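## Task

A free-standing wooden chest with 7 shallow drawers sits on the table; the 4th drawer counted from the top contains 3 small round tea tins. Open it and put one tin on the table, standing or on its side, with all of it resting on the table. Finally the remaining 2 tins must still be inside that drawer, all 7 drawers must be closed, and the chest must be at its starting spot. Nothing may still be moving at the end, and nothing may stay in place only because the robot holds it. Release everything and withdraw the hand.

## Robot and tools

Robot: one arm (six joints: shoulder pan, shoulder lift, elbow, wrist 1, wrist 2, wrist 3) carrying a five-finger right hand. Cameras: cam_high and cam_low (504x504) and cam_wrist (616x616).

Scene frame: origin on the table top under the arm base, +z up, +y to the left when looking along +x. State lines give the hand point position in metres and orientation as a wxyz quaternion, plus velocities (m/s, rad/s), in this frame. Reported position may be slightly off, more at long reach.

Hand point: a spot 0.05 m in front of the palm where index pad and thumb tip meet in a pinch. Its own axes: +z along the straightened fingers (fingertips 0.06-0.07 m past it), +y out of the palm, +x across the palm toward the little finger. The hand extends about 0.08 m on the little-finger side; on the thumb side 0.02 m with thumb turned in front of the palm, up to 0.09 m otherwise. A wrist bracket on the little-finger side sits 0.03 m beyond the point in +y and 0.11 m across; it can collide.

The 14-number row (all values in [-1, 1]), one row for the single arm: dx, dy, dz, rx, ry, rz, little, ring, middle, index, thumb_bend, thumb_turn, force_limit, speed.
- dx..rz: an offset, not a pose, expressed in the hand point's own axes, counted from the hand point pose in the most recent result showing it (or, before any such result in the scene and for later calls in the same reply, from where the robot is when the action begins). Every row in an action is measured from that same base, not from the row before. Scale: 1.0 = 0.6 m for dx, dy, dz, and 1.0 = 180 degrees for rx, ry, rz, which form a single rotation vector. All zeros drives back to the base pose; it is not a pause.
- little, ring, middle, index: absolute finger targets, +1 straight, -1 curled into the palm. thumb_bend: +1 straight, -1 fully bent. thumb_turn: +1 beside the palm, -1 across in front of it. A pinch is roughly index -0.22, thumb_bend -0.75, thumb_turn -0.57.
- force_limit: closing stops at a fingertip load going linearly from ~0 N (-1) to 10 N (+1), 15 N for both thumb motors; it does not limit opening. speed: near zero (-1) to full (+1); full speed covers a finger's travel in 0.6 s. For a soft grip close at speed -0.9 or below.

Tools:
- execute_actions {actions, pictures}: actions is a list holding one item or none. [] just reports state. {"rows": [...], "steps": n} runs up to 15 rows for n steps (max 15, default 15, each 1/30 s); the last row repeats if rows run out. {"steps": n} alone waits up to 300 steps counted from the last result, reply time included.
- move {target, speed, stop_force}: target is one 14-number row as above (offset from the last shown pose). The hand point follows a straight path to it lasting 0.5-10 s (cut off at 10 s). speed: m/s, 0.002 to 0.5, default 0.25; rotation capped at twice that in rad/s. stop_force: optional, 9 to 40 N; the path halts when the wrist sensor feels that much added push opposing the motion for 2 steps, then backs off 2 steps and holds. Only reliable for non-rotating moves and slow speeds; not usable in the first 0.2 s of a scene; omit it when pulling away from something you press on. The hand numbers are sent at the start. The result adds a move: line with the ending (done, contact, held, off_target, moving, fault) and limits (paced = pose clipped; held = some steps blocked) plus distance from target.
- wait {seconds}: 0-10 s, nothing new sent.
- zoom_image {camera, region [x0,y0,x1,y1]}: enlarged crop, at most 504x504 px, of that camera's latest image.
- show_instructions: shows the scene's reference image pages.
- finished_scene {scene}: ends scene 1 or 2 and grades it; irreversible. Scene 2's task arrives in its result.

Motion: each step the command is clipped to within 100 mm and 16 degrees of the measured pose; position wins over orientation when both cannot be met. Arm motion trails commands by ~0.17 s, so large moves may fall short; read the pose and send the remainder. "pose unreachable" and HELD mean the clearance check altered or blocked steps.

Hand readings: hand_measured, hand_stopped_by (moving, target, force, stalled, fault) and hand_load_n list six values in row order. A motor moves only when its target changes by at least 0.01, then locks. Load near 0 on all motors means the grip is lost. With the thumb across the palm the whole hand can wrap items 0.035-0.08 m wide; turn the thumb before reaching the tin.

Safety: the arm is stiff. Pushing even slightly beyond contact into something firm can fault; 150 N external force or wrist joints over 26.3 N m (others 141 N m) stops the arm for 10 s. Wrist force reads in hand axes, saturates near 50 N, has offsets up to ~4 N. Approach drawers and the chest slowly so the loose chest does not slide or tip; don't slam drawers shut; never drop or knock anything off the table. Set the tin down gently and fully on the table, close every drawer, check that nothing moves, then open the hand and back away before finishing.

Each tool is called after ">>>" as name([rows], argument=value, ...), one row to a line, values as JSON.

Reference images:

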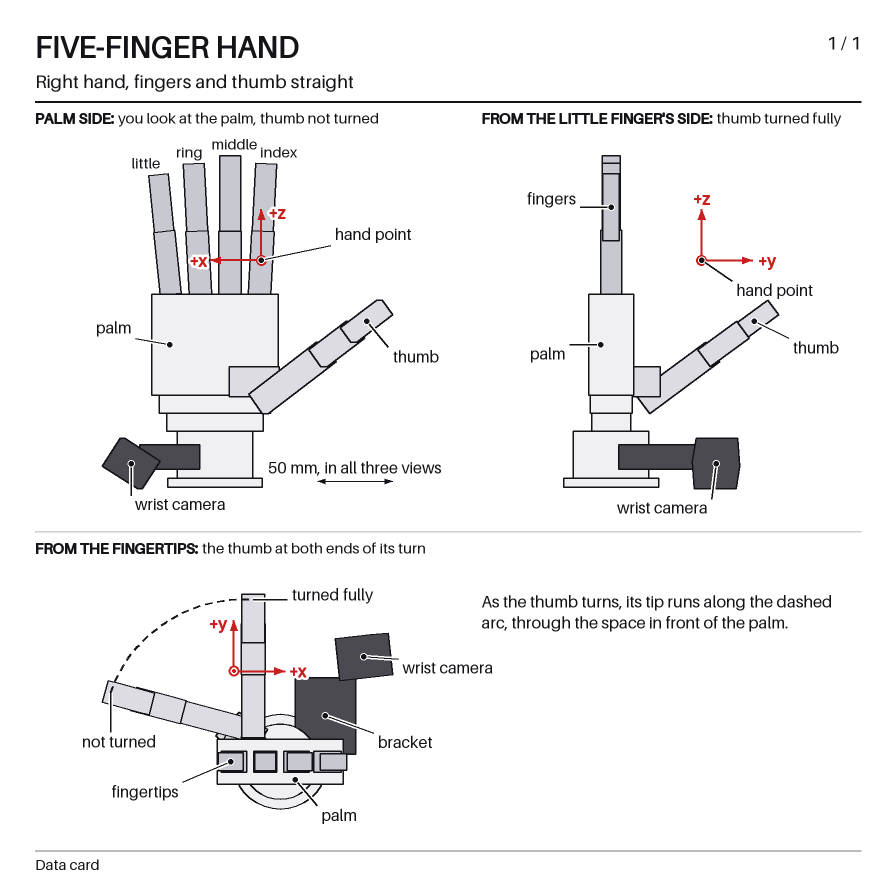

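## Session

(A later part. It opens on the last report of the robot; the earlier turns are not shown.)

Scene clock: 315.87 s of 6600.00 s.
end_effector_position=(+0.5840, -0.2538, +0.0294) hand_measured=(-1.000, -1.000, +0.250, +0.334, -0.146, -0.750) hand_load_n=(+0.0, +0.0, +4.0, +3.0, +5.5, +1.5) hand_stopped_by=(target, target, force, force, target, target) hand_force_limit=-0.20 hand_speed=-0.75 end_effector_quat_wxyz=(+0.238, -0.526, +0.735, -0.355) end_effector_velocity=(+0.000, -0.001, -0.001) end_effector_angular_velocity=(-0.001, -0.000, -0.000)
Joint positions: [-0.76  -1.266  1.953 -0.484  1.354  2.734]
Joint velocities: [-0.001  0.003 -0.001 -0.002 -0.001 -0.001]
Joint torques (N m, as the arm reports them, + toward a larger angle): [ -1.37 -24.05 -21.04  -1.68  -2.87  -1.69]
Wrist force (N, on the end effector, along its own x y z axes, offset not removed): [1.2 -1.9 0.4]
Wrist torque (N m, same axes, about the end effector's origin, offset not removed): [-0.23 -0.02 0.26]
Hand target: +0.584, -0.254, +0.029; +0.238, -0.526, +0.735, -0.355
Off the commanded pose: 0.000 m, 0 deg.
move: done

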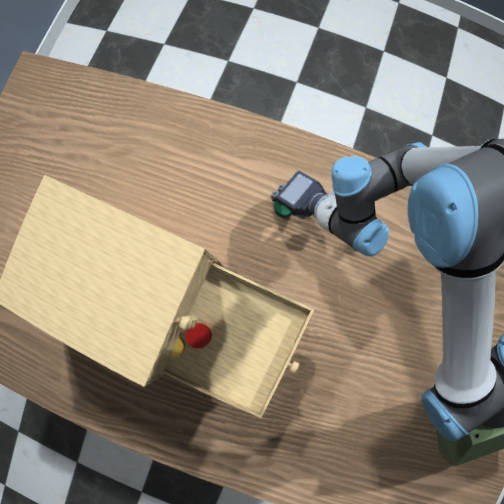

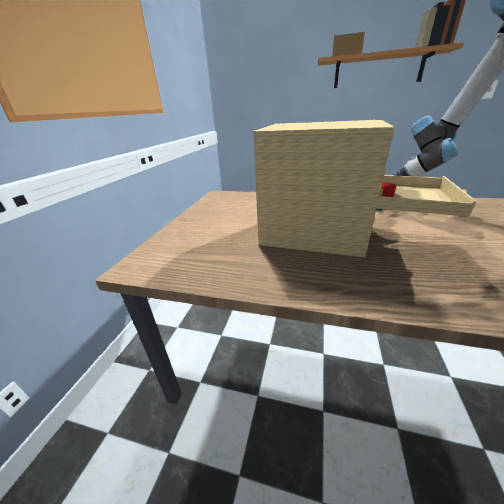

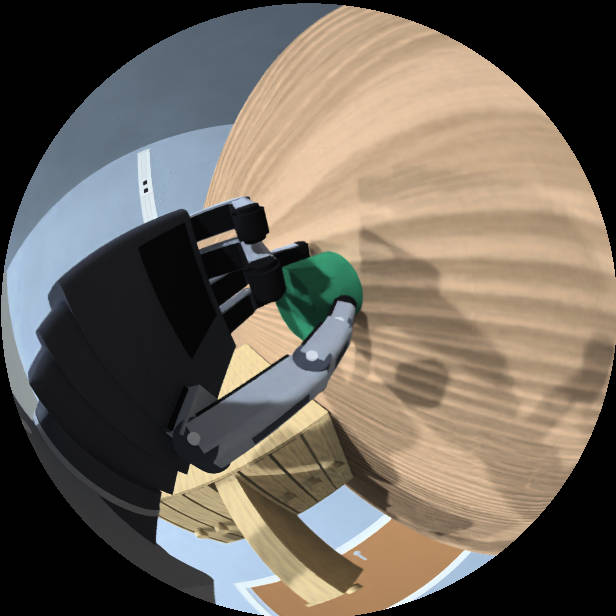

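Contact is starting to show in the loads. Releasing gently and lifting away.

>>> move(target=[0, 0.001, 0.001, 0, 0, 0, -1, -1, 0.45, 0.45, 0.2, -0.75, -0.2, -0.4], speed=0.005)

>>> move(target=[0, -0.1, -0.09, 0, 0, 0, -1, -1, 0.45, 0.45, 0.2, -0.75, -0.2, -0.4], speed=0.08)

Scene clock: 318.53 s of 6600.00 s.
end_effector_position=(+0.5841, -0.2538, +0.0285) hand_measured=(-1.000, -1.000, +0.450, +0.450, +0.200, -0.750) hand_load_n=(+0.0, +0.0, +0.0, +0.0, +0.0, +0.0) hand_stopped_by=(target, target, target, target, target, target) hand_force_limit=-0.20 hand_speed=-0.40 end_effector_quat_wxyz=(+0.238, -0.526, +0.735, -0.355) end_effector_velocity=(-0.001, +0.001, -0.001) end_effector_angular_velocity=(+0.001, +0.002, -0.000)
Joint positions: [-0.76  -1.264  1.953 -0.485  1.354  2.734]
Joint velocities: [-0.001  0.     0.002 -0.    -0.     0.   ]
Joint torques (N m, as the arm reports them, + toward a larger angle): [ -0.53 -24.62 -20.99  -1.83  -3.07  -1.83]
Wrist force (N, on the end effector, along its own x y z axes, offset not removed): [1.2 2.0 0.6]
Wrist torque (N m, same axes, about the end effector's origin, offset not removed): [0.07 0.04 0.26]
Hand target: +0.584, -0.254, +0.029; +0.238, -0.526, +0.735, -0.355
Off the commanded pose: 0.000 m, 0 deg.
move: done

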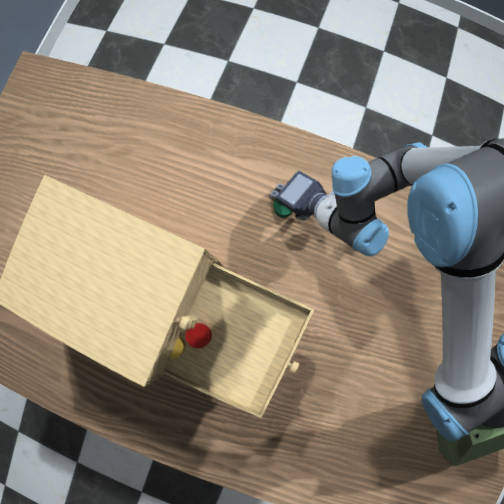

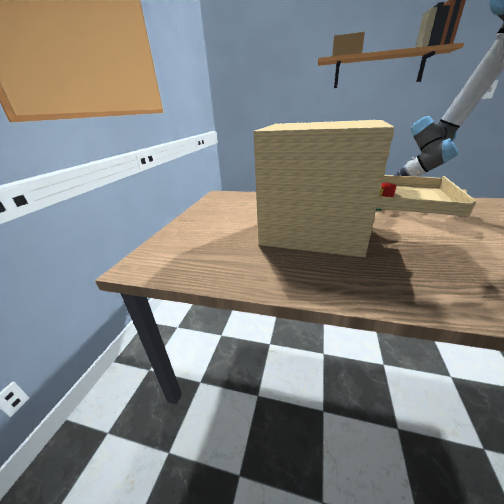

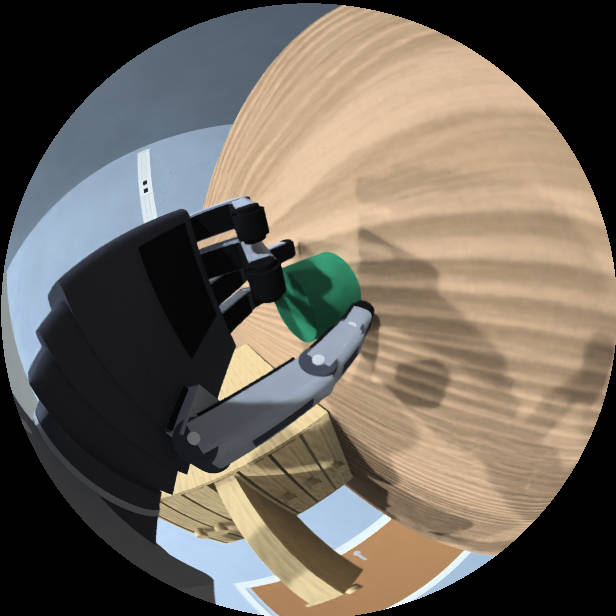

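Scene clock: 320.03 s of 6600.00 s.
end_effector_position=(+0.5812, -0.2508, +0.1089) hand_measured=(-1.000, -1.000, +0.450, +0.450, +0.200, -0.750) hand_load_n=(+0.0, +0.0, +0.0, +0.0, +0.0, +0.0) hand_stopped_by=(target, target, target, target, target, target) hand_force_limit=-0.20 hand_speed=-0.40 end_effector_quat_wxyz=(+0.238, -0.526, +0.735, -0.355) end_effector_velocity=(+0.001, -0.001, +0.003) end_effector_angular_velocity=(-0.003, -0.002, -0.000)
Joint positions: [-0.729 -1.446  1.982 -0.334  1.385  2.74 ]
Joint velocities: [ 0.001 -0.005 -0.002  0.004  0.001 -0.001]
Joint torques (N m, as the arm reports them, + toward a larger angle): [ 23.9  -45.44   5.43   2.51   2.15   1.78]
Wrist force (N, on the end effector, along its own x y z axes, offset not removed): [0.7 2.4 0.8]
Wrist torque (N m, same axes, about the end effector's origin, offset not removed): [0.37 0.09 0.32]
Hand target: +0.581, -0.251, +0.109; +0.238, -0.526, +0.735, -0.355
Off the commanded pose: 0.000 m, 0 deg.
move: done

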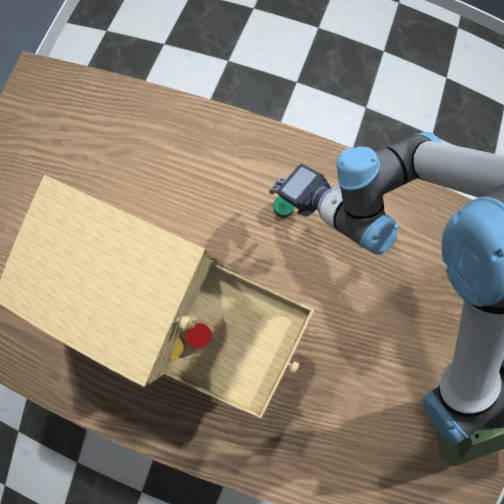

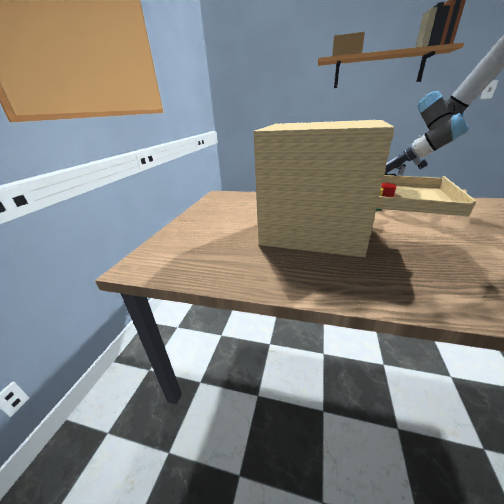

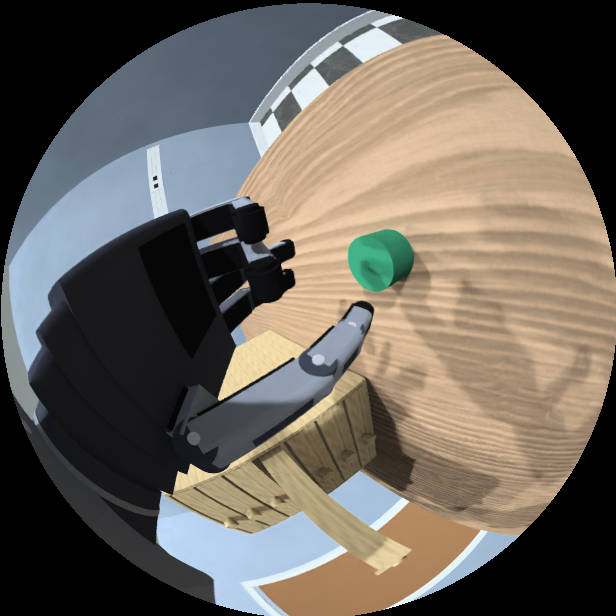

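>>> move(target=[0, -0.25, -0.25, 0, 0, -0.55, -1, -1, 1, 1, 1, 1, 0, 0.3], speed=0.35)

Scene clock: 331.90 s of 6600.00 s.
end_effector_position=(+0.5631, -0.2391, +0.3198) hand_measured=(-1.000, -1.000, +1.000, +1.000, +1.000, +1.000) hand_load_n=(+0.0, +0.0, +0.0, +0.0, +0.0, +0.0) hand_stopped_by=(target, target, target, target, target, target) hand_force_limit=0.00 hand_speed=0.30 end_effector_quat_wxyz=(+0.115, +0.901, -0.078, +0.412) end_effector_velocity=(-0.001, +0.001, +0.001) end_effector_angular_velocity=(-0.010, +0.005, +0.009)
Joint positions: [-0.334 -1.739  1.996 -0.054  1.771  1.093]
Joint velocities: [ 0.002 -0.002  0.003  0.     0.002 -0.014]
Joint torques (N m, as the arm reports them, + toward a larger angle): [ 23.95 -37.95  -0.25   2.12   2.18  -1.77]
Wrist force (N, on the end effector, along its own x y z axes, offset not removed): [0.8 -2.7 0.7]
Wrist torque (N m, same axes, about the end effector's origin, offset not removed): [-0.58 0.14 0.20]
Hand target: +0.563, -0.239, +0.320; +0.116, +0.901, -0.078, +0.412
Off the commanded pose: 0.000 m, 0 deg.
After step 90, 5.80 s passed at rest.
move: done

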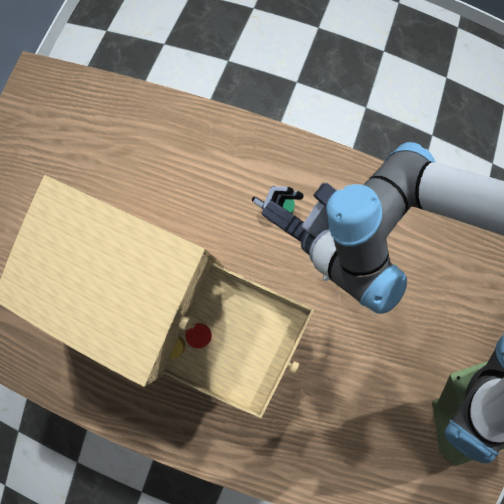

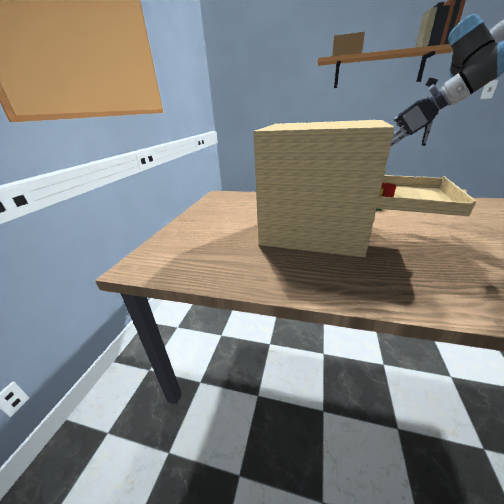

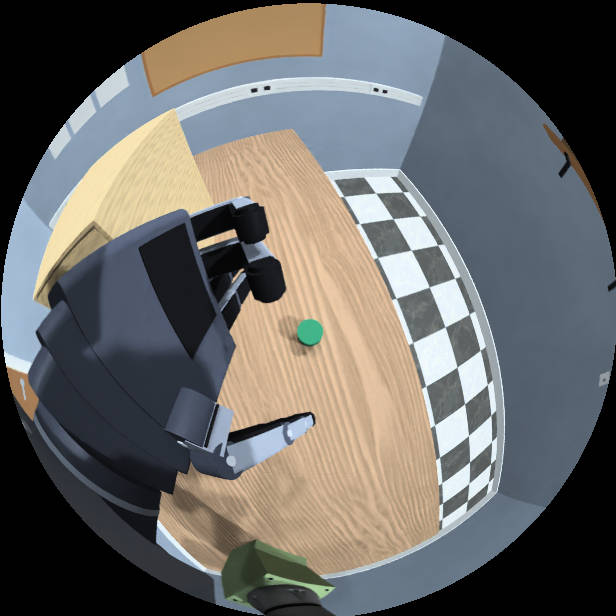

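>>> execute_actions(actions=[])

Scene clock: 337.83 s of 6600.00 s.
end_effector_position=(+0.5631, -0.2391, +0.3200) hand_measured=(-1.000, -1.000, +1.000, +1.000, +1.000, +1.000) hand_load_n=(+0.0, +0.0, +0.0, +0.0, +0.0, +0.0) hand_stopped_by=(target, target, target, target, target, target) hand_force_limit=0.00 hand_speed=0.30 end_effector_quat_wxyz=(+0.116, +0.901, -0.078, +0.412) end_effector_velocity=(+0.000, -0.000, -0.000) end_effector_angular_velocity=(-0.000, -0.000, -0.001)
Joint positions: [-0.334 -1.739  1.996 -0.054  1.772  1.091]
Joint velocities: [-0.001  0.    -0.    -0.    -0.     0.   ]
Joint torques (N m, as the arm reports them, + toward a larger angle): [ 23.18 -36.53  -0.57   2.16   2.1   -1.84]
Wrist force (N, on the end effector, along its own x y z axes, offset not removed): [0.0 2.0 0.4]
Wrist torque (N m, same axes, about the end effector's origin, offset not removed): [0.31 0.29 0.44]
Hand target: +0.563, -0.239, +0.320; +0.116, +0.901, -0.078, +0.412
Off the commanded pose: 0.000 m, 0 deg.
Steps of this call (steps 1 to 90: nothing new was sent; then 2.93 s passed at rest). Readings (end_effector_position | what the end effector reports):
1: (+0.5631, -0.2391, +0.3198) | hand_measured=(-1.000, -1.000, +1.000, +1.000, +1.000, +1.000) hand_load_n=(+0.0, +0.0, +0.0, +0.0, +0.0, +0.0) hand_stopped_by=(target, target, target, target, target, target) hand_force_limit=0.00 hand_speed=0.30
2: (+0.5631, -0.2391, +0.3199) | hand_measured=(-1.000, -1.000, +1.000, +1.000, +1.000, +1.000) hand_load_n=(+0.0, +0.0, +0.0, +0.0, +0.0, +0.0) hand_stopped_by=(target, target, target, target, target, target) hand_force_limit=0.00 hand_speed=0.30
4: (+0.5631, -0.2391, +0.3199) | hand_measured=(-1.000, -1.000, +1.000, +1.000, +1.000, +1.000) hand_load_n=(+0.0, +0.0, +0.0, +0.0, +0.0, +0.0) hand_stopped_by=(target, target, target, target, target, target) hand_force_limit=0.00 hand_speed=0.30
8: (+0.5631, -0.2391, +0.3200) | hand_measured=(-1.000, -1.000, +1.000, +1.000, +1.000, +1.000) hand_load_n=(+0.0, +0.0, +0.0, +0.0, +0.0, +0.0) hand_stopped_by=(target, target, target, target, target, target) hand_force_limit=0.00 hand_speed=0.30
90: the state above

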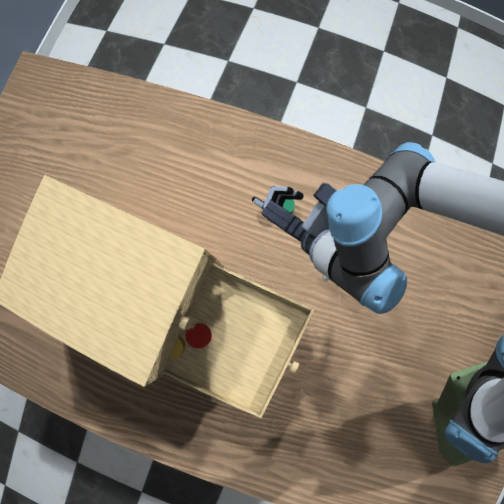

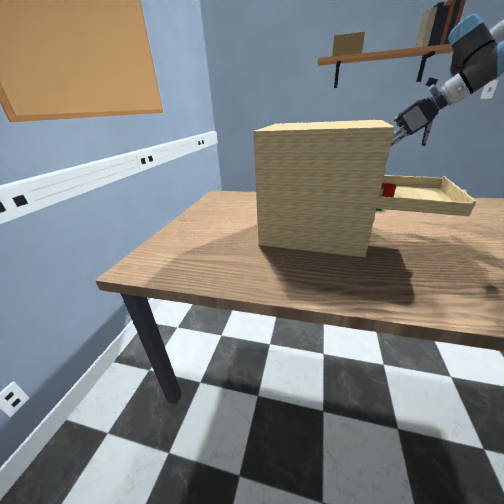

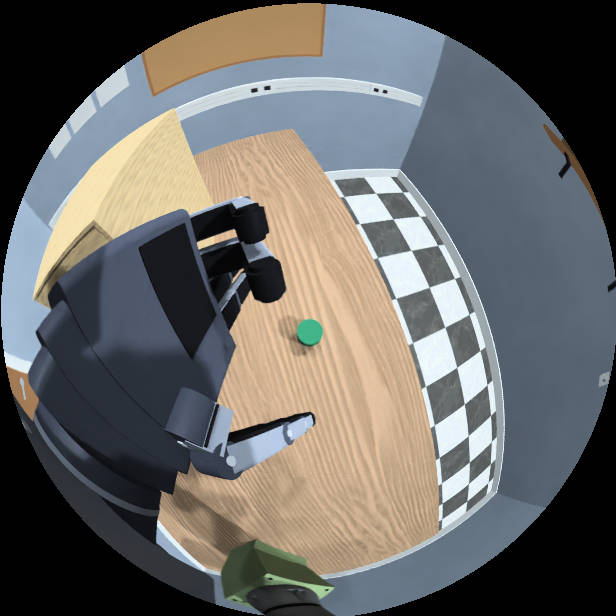

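>>> move(target=[-0.1525,-0.4382,-0.3352,0.0722,0.0331,-0.4966,-1,-1,1,1,1,1,0,0.3], speed=0.25)

Scene clock: 350.53 s of 6600.00 s.
end_effector_position=(+0.4203, +0.0722, +0.3399) hand_measured=(-1.000, -1.000, +1.000, +1.000, +1.000, +1.000) hand_load_n=(+0.0, +0.0, +0.0, +0.0, +0.0, +0.0) hand_stopped_by=(target, target, target, target, target, target) hand_force_limit=0.00 hand_speed=0.30 end_effector_quat_wxyz=(+0.282, +0.681, +0.624, +0.259) end_effector_velocity=(-0.002, +0.002, -0.000) end_effector_angular_velocity=(-0.007, +0.005, +0.006)
Joint positions: [ 0.474 -1.502  2.381 -0.346  2.355 -0.078]
Joint velocities: [ 0.008  0.007 -0.002  0.004  0.008  0.   ]
Joint torques (N m, as the arm reports them, + toward a larger angle): [ 21.87  -2.13 -24.74   2.21   2.41  -1.68]
Wrist force (N, on the end effector, along its own x y z axes, offset not removed): [1.8 1.0 0.4]
Wrist torque (N m, same axes, about the end effector's origin, offset not removed): [0.19 -0.02 0.47]
Hand target: +0.420, +0.072, +0.340; +0.282, +0.681, +0.625, +0.259
Off the commanded pose: 0.000 m, 0 deg.
After step 90, 6.00 s passed at rest.
move: done

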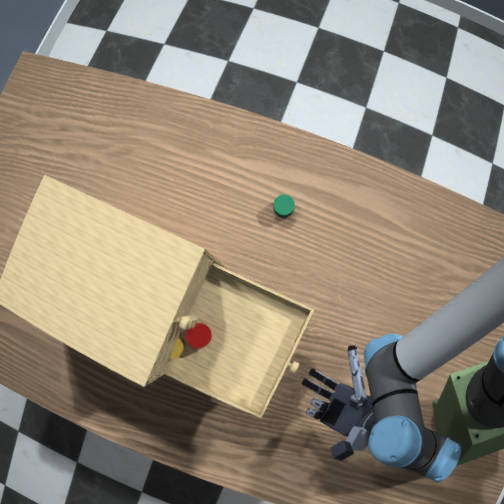

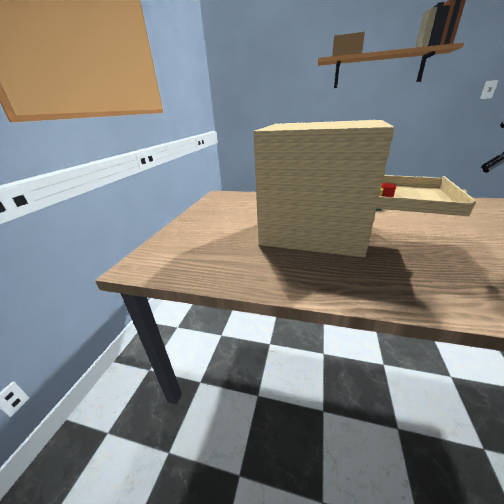

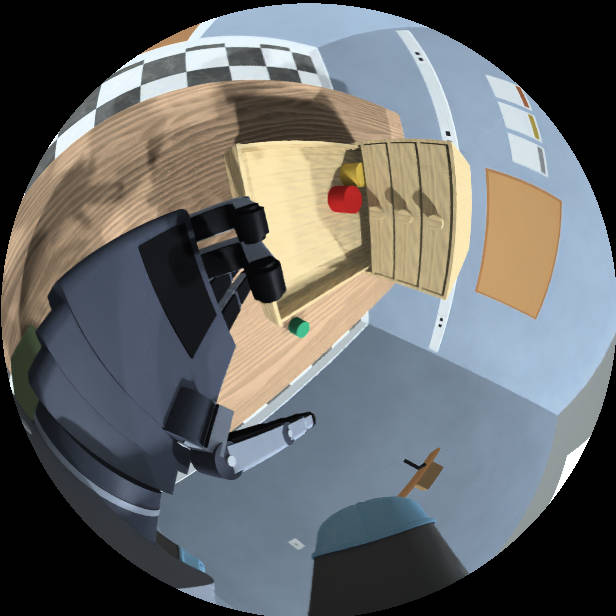

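>>> move(target=[0,-0.079,0.079,0,0,0,-1,-1,1,1,1,1,0,0.3], speed=0.1)

>>> zoom_image(camera="cam_high", region=[240,300,400,460])

>>> zoom_image(camera="cam_low", region=[400,130,504,234])

Scene clock: 353.87 s of 6600.00 s.
end_effector_position=(+0.4204, +0.0723, +0.2731) hand_measured=(-1.000, -1.000, +1.000, +1.000, +1.000, +1.000) hand_load_n=(+0.0, +0.0, +0.0, +0.0, +0.0, +0.0) hand_stopped_by=(target, target, target, target, target, target) hand_force_limit=0.00 hand_speed=0.30 end_effector_quat_wxyz=(+0.282, +0.681, +0.624, +0.259) end_effector_velocity=(+0.001, -0.000, -0.002) end_effector_angular_velocity=(+0.001, -0.003, -0.001)
Joint positions: [ 0.313 -1.386  2.481 -0.629  2.213 -0.18 ]
Joint velocities: [-0.007  0.005  0.002 -0.013 -0.007 -0.005]
Joint torques (N m, as the arm reports them, + toward a larger angle): [-2.6  -5.17  8.37 -2.07 -2.91 -1.77]
Wrist force (N, on the end effector, along its own x y z axes, offset not removed): [2.3 0.2 1.2]
Wrist torque (N m, same axes, about the end effector's origin, offset not removed): [-0.04 -0.13 0.40]
Hand target: +0.420, +0.072, +0.273; +0.282, +0.681, +0.624, +0.259
Off the commanded pose: 0.000 m, 0 deg.
move: done

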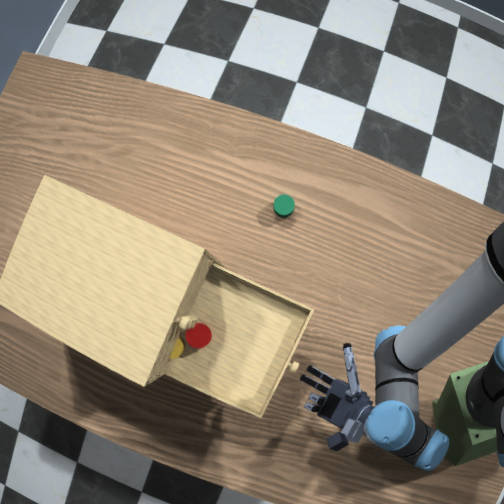

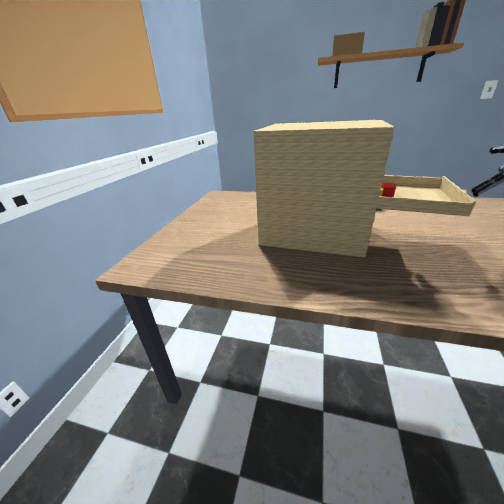

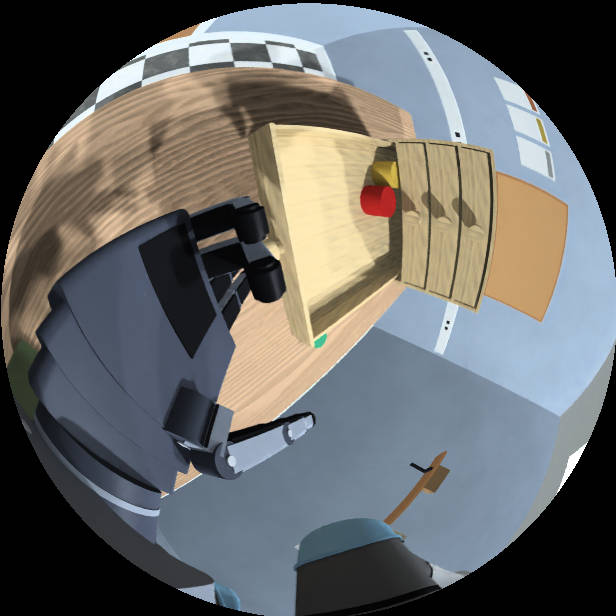

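Region (240, 300, 400, 460) of cam_high's 504x504 image, scaled by 3.150, with more detail than that image has.

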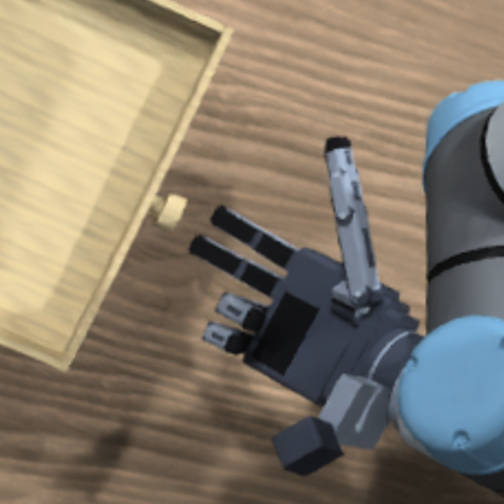

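Region (400, 130, 504, 234) of cam_low's 504x504 image, scaled by 4.846, with more detail than that image has.

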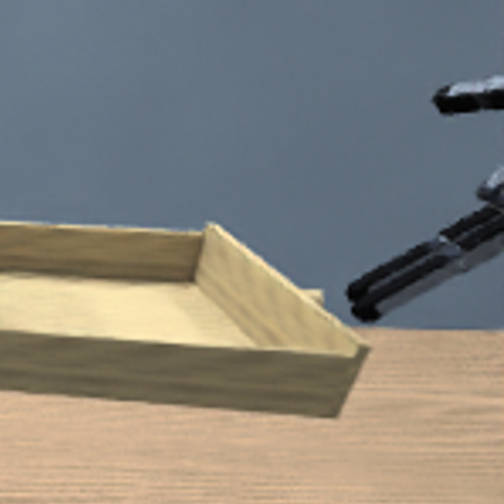

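>>> move(target=[0,0.26,0.26,0,0,0,-1,-1,1,1,1,1,0,0.3], speed=0.035, stop_force=10)

>>> zoom_image(camera="cam_low", region=[340,110,470,240])

>>> zoom_image(camera="cam_high", region=[130,230,290,390])

Scene clock: 358.30 s of 6600.00 s.
end_effector_position=(+0.4641, +0.0684, +0.2728) hand_measured=(-1.000, -1.000, +1.000, +1.000, +1.000, +1.000) hand_load_n=(+0.0, +0.0, +0.0, +0.0, +0.0, +0.0) hand_stopped_by=(target, target, target, target, target, target) hand_force_limit=0.00 hand_speed=0.30 end_effector_quat_wxyz=(+0.282, +0.681, +0.624, +0.259) end_effector_velocity=(-0.002, +0.000, +0.001) end_effector_angular_velocity=(+0.001, -0.002, -0.001)
Joint positions: [ 0.255 -1.38   2.395 -0.566  2.162 -0.211]
Joint velocities: [ 0.003 -0.002  0.004 -0.003  0.002  0.002]
Joint torques (N m, as the arm reports them, + toward a larger angle): [ 23.96 -32.31  10.34  -2.02   2.3    1.63]
Wrist force (N, on the end effector, along its own x y z axes, offset not removed): [2.0 0.8 -0.1]
Wrist torque (N m, same axes, about the end effector's origin, offset not removed): [0.10 -0.02 0.44]
Hand target: +0.464, +0.068, +0.273; +0.282, +0.681, +0.624, +0.259
Off the commanded pose: 0.177 m, 0 deg.
move: contact

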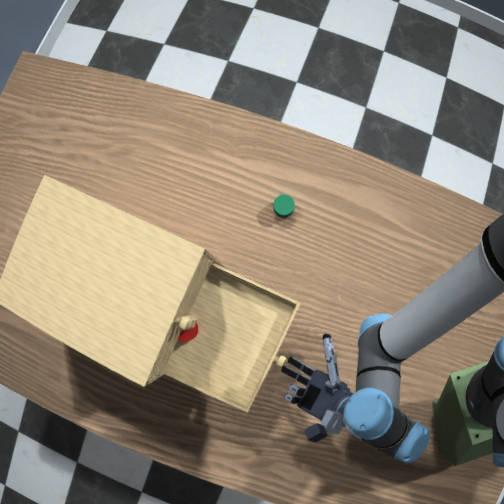

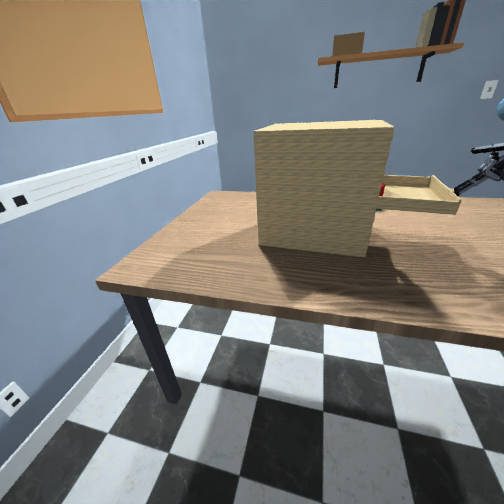

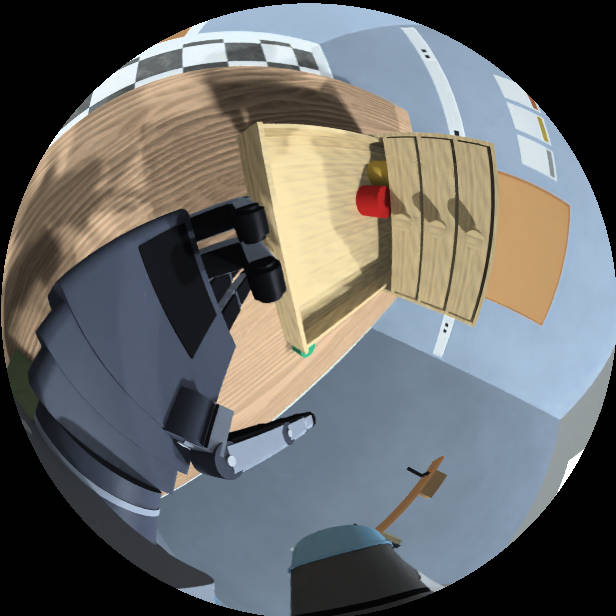

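Region (340, 110, 470, 240) of cam_low's 504x504 image, scaled by 3.877, with more detail than that image has.

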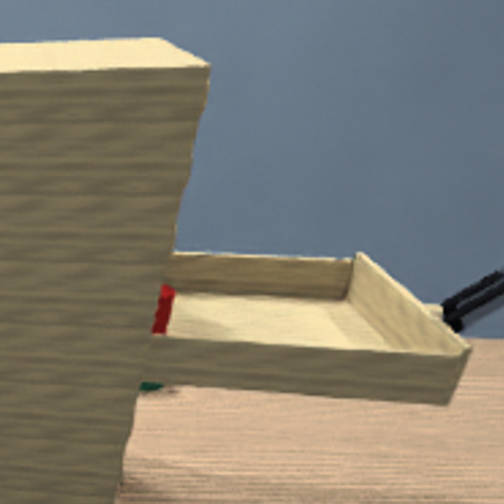

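Region (130, 230, 290, 390) of cam_high's 504x504 image, scaled by 3.150, with more detail than that image has.

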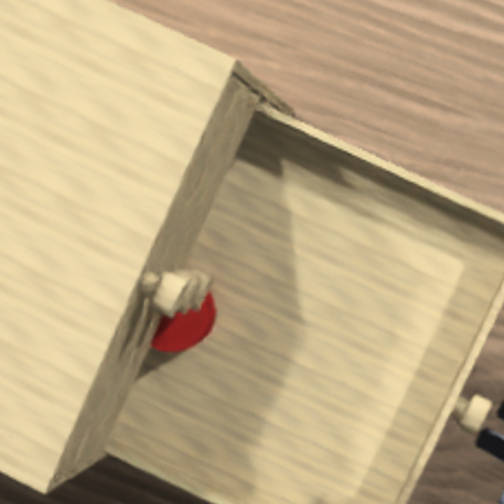

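>>> move(target=[0,0.15,0.15,0,0,0,-1,-1,1,1,1,1,0,0.3], speed=0.025, stop_force=13)

>>> zoom_image(camera="cam_high", region=[130,230,330,430])

Scene clock: 361.60 s of 6600.00 s.
end_effector_position=(+0.4935, +0.0658, +0.2728) hand_measured=(-1.000, -1.000, +1.000, +1.000, +1.000, +1.000) hand_load_n=(+0.0, +0.0, +0.0, +0.0, +0.0, +0.0) hand_stopped_by=(target, target, target, target, target, target) hand_force_limit=0.00 hand_speed=0.30 end_effector_quat_wxyz=(+0.282, +0.681, +0.624, +0.259) end_effector_velocity=(-0.003, +0.000, +0.000) end_effector_angular_velocity=(+0.000, -0.001, +0.000)
Joint positions: [ 0.225 -1.368  2.331 -0.523  2.135 -0.227]
Joint velocities: [ 0.003 -0.002  0.006 -0.004  0.002  0.001]
Joint torques (N m, as the arm reports them, + toward a larger angle): [ 25.64 -33.18   7.47  -1.89   2.22   1.91]
Wrist force (N, on the end effector, along its own x y z axes, offset not removed): [3.1 2.3 0.7]
Wrist torque (N m, same axes, about the end effector's origin, offset not removed): [0.22 -0.36 0.42]
Hand target: +0.493, +0.066, +0.273; +0.282, +0.681, +0.624, +0.259
Off the commanded pose: 0.098 m, 0 deg.
move: contact

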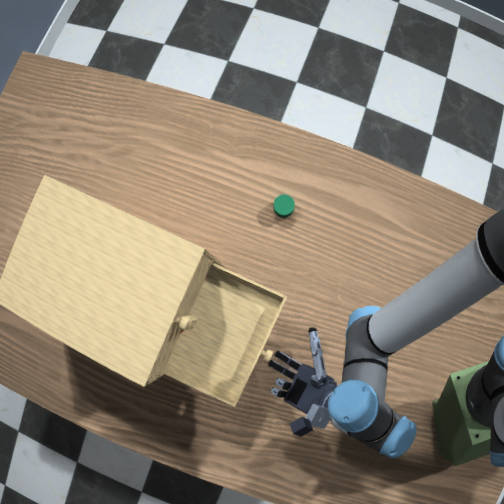

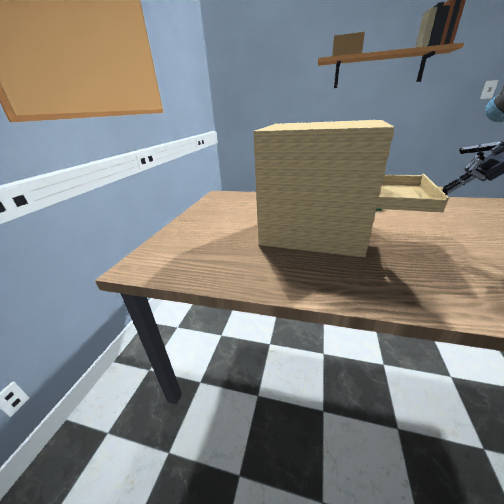

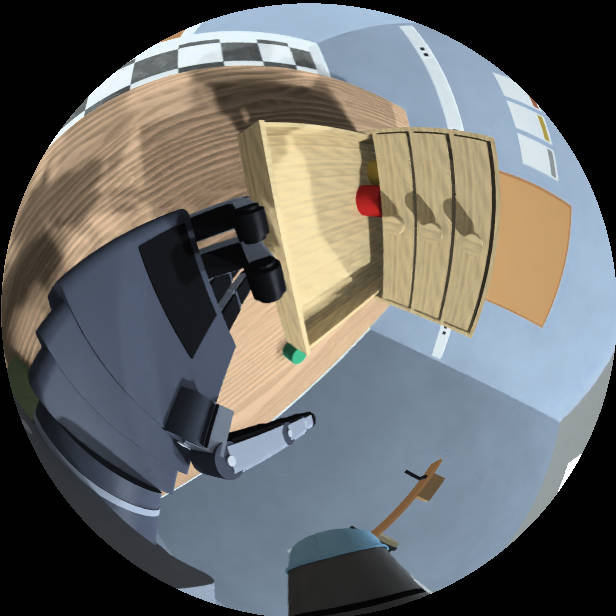

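Region (130, 230, 330, 430) of cam_high's 504x504 image, scaled by 2.520, with more detail than that image has.

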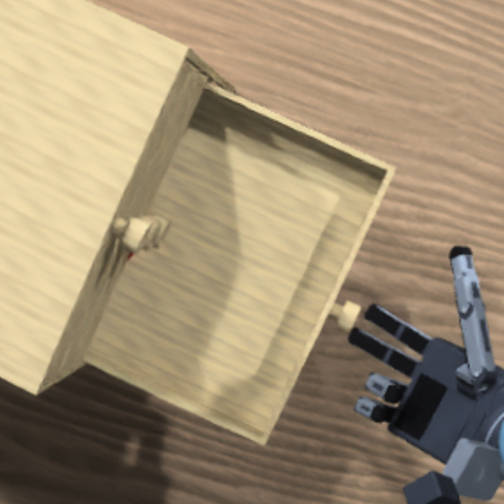

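>>> move(target=[0,0.15,0.15,0,0,0,-1,-1,1,1,1,1,0,0.3], speed=0.02, stop_force=20)

>>> zoom_image(camera="cam_high", region=[130,230,330,430])

Scene clock: 370.17 s of 6600.00 s.
end_effector_position=(+0.6200, +0.0546, +0.2730) hand_measured=(-1.000, -1.000, +1.000, +1.000, +1.000, +1.000) hand_load_n=(+0.0, +0.0, +0.0, +0.0, +0.0, +0.0) hand_stopped_by=(target, target, target, target, target, target) hand_force_limit=0.00 hand_speed=0.30 end_effector_quat_wxyz=(+0.282, +0.681, +0.624, +0.259) end_effector_velocity=(+0.002, -0.000, -0.001) end_effector_angular_velocity=(+0.000, +0.001, -0.000)
Joint positions: [ 0.143 -1.267  2.018 -0.332  2.06  -0.266]
Joint velocities: [-0.002  0.003 -0.006  0.004 -0.001 -0.   ]
Joint torques (N m, as the arm reports them, + toward a larger angle): [  2.94 -16.22 -24.79   1.9   -2.92  -1.79]
Wrist force (N, on the end effector, along its own x y z axes, offset not removed): [0.3 -0.1 -4.9]
Wrist torque (N m, same axes, about the end effector's origin, offset not removed): [0.28 0.36 0.32]
Hand target: +0.620, +0.055, +0.273; +0.282, +0.681, +0.624, +0.259
Off the commanded pose: 0.000 m, 0 deg.
move: done

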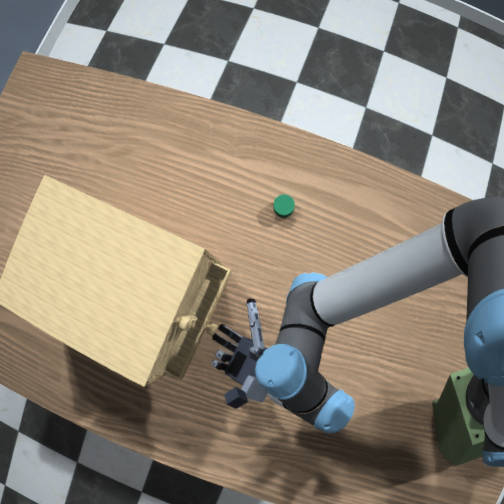

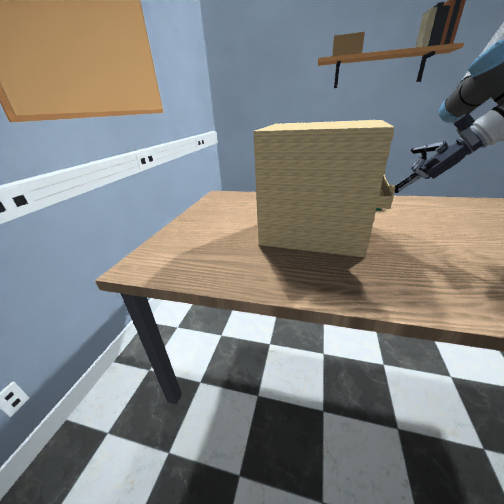

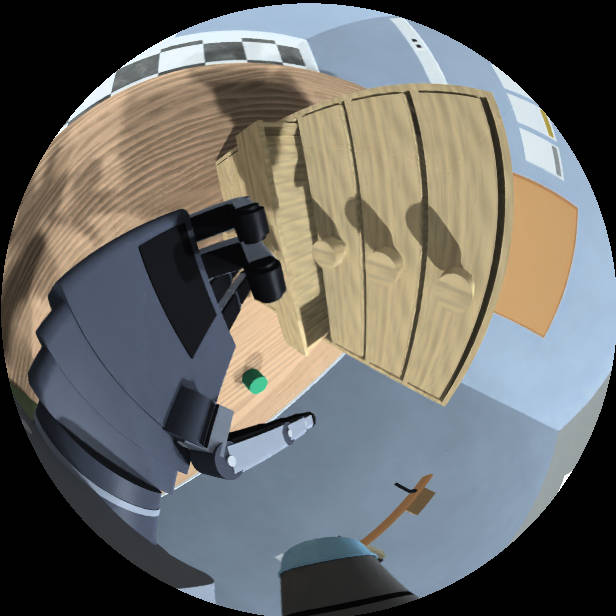

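Region (130, 230, 330, 430) of cam_high's 504x504 image, scaled by 2.520, with more detail than that image has.

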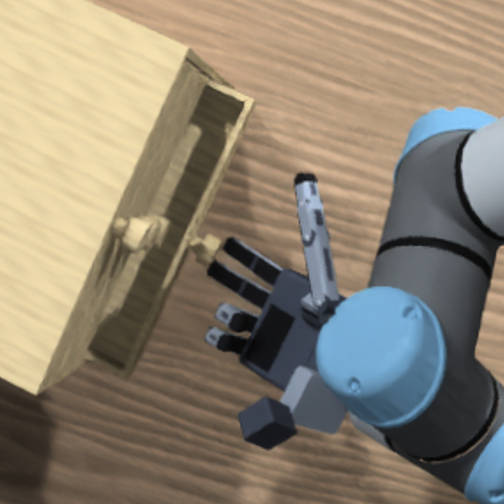

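>>> move(target=[0,0.062,0.062,0,0,0,-1,-1,1,1,1,1,0,0.3], speed=0.008, stop_force=14)

>>> zoom_image(camera="cam_high", region=[130,230,290,390])

Scene clock: 377.03 s of 6600.00 s.
end_effector_position=(+0.6604, +0.0511, +0.2728) hand_measured=(-1.000, -1.000, +1.000, +1.000, +1.000, +1.000) hand_load_n=(+0.0, +0.0, +1.0, +0.0, +0.0, +0.0) hand_stopped_by=(target, target, target, target, target, target) hand_force_limit=0.00 hand_speed=0.30 end_effector_quat_wxyz=(+0.282, +0.681, +0.624, +0.259) end_effector_velocity=(-0.003, -0.001, -0.001) end_effector_angular_velocity=(-0.001, +0.002, -0.001)
Joint positions: [ 0.126 -1.222  1.907 -0.268  2.045 -0.274]
Joint velocities: [-0.002 -0.003  0.01  -0.006  0.    -0.001]
Joint torques (N m, as the arm reports them, + toward a larger angle): [ 15.83 -40.87  -7.62  -6.52  -2.12  -0.2 ]
Wrist force (N, on the end effector, along its own x y z axes, offset not removed): [-0.9 -7.0 -26.3]
Wrist torque (N m, same axes, about the end effector's origin, offset not removed): [2.17 0.14 0.15]
Hand target: +0.660, +0.051, +0.273; +0.282, +0.681, +0.624, +0.259
Off the commanded pose: 0.012 m, 0 deg.
move: contact

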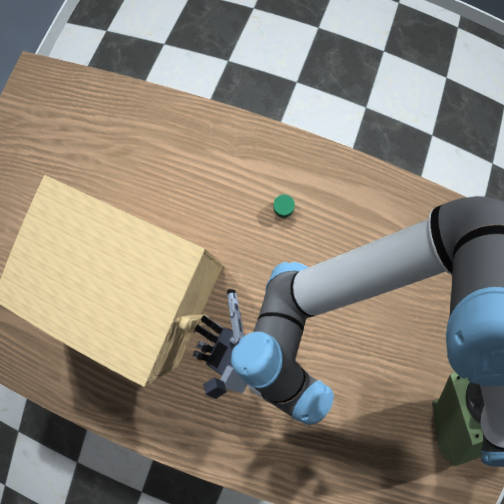

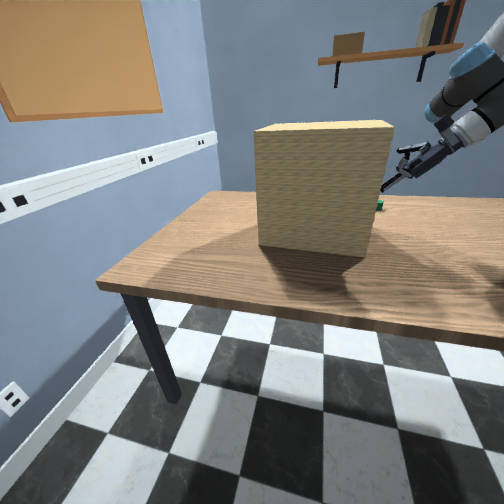

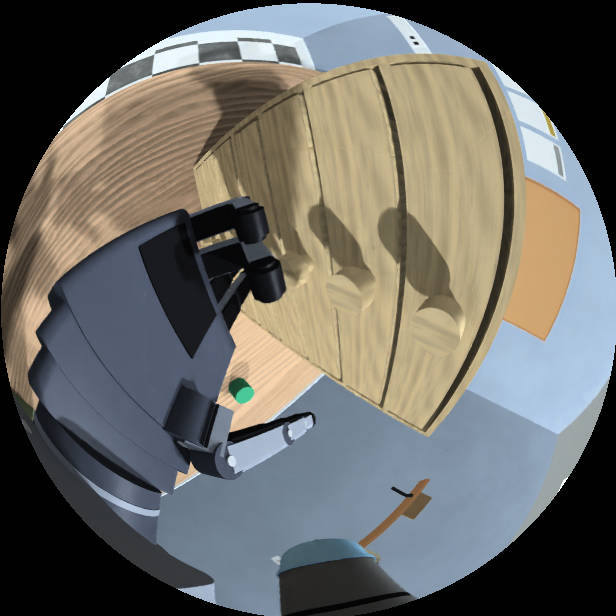

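Region (130, 230, 290, 390) of cam_high's 504x504 image, scaled by 3.150, with more detail than that image has.

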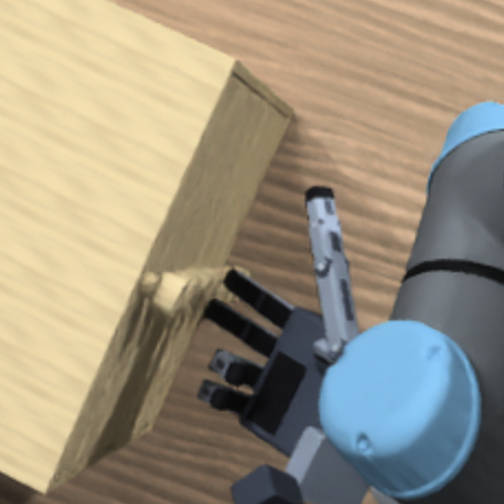

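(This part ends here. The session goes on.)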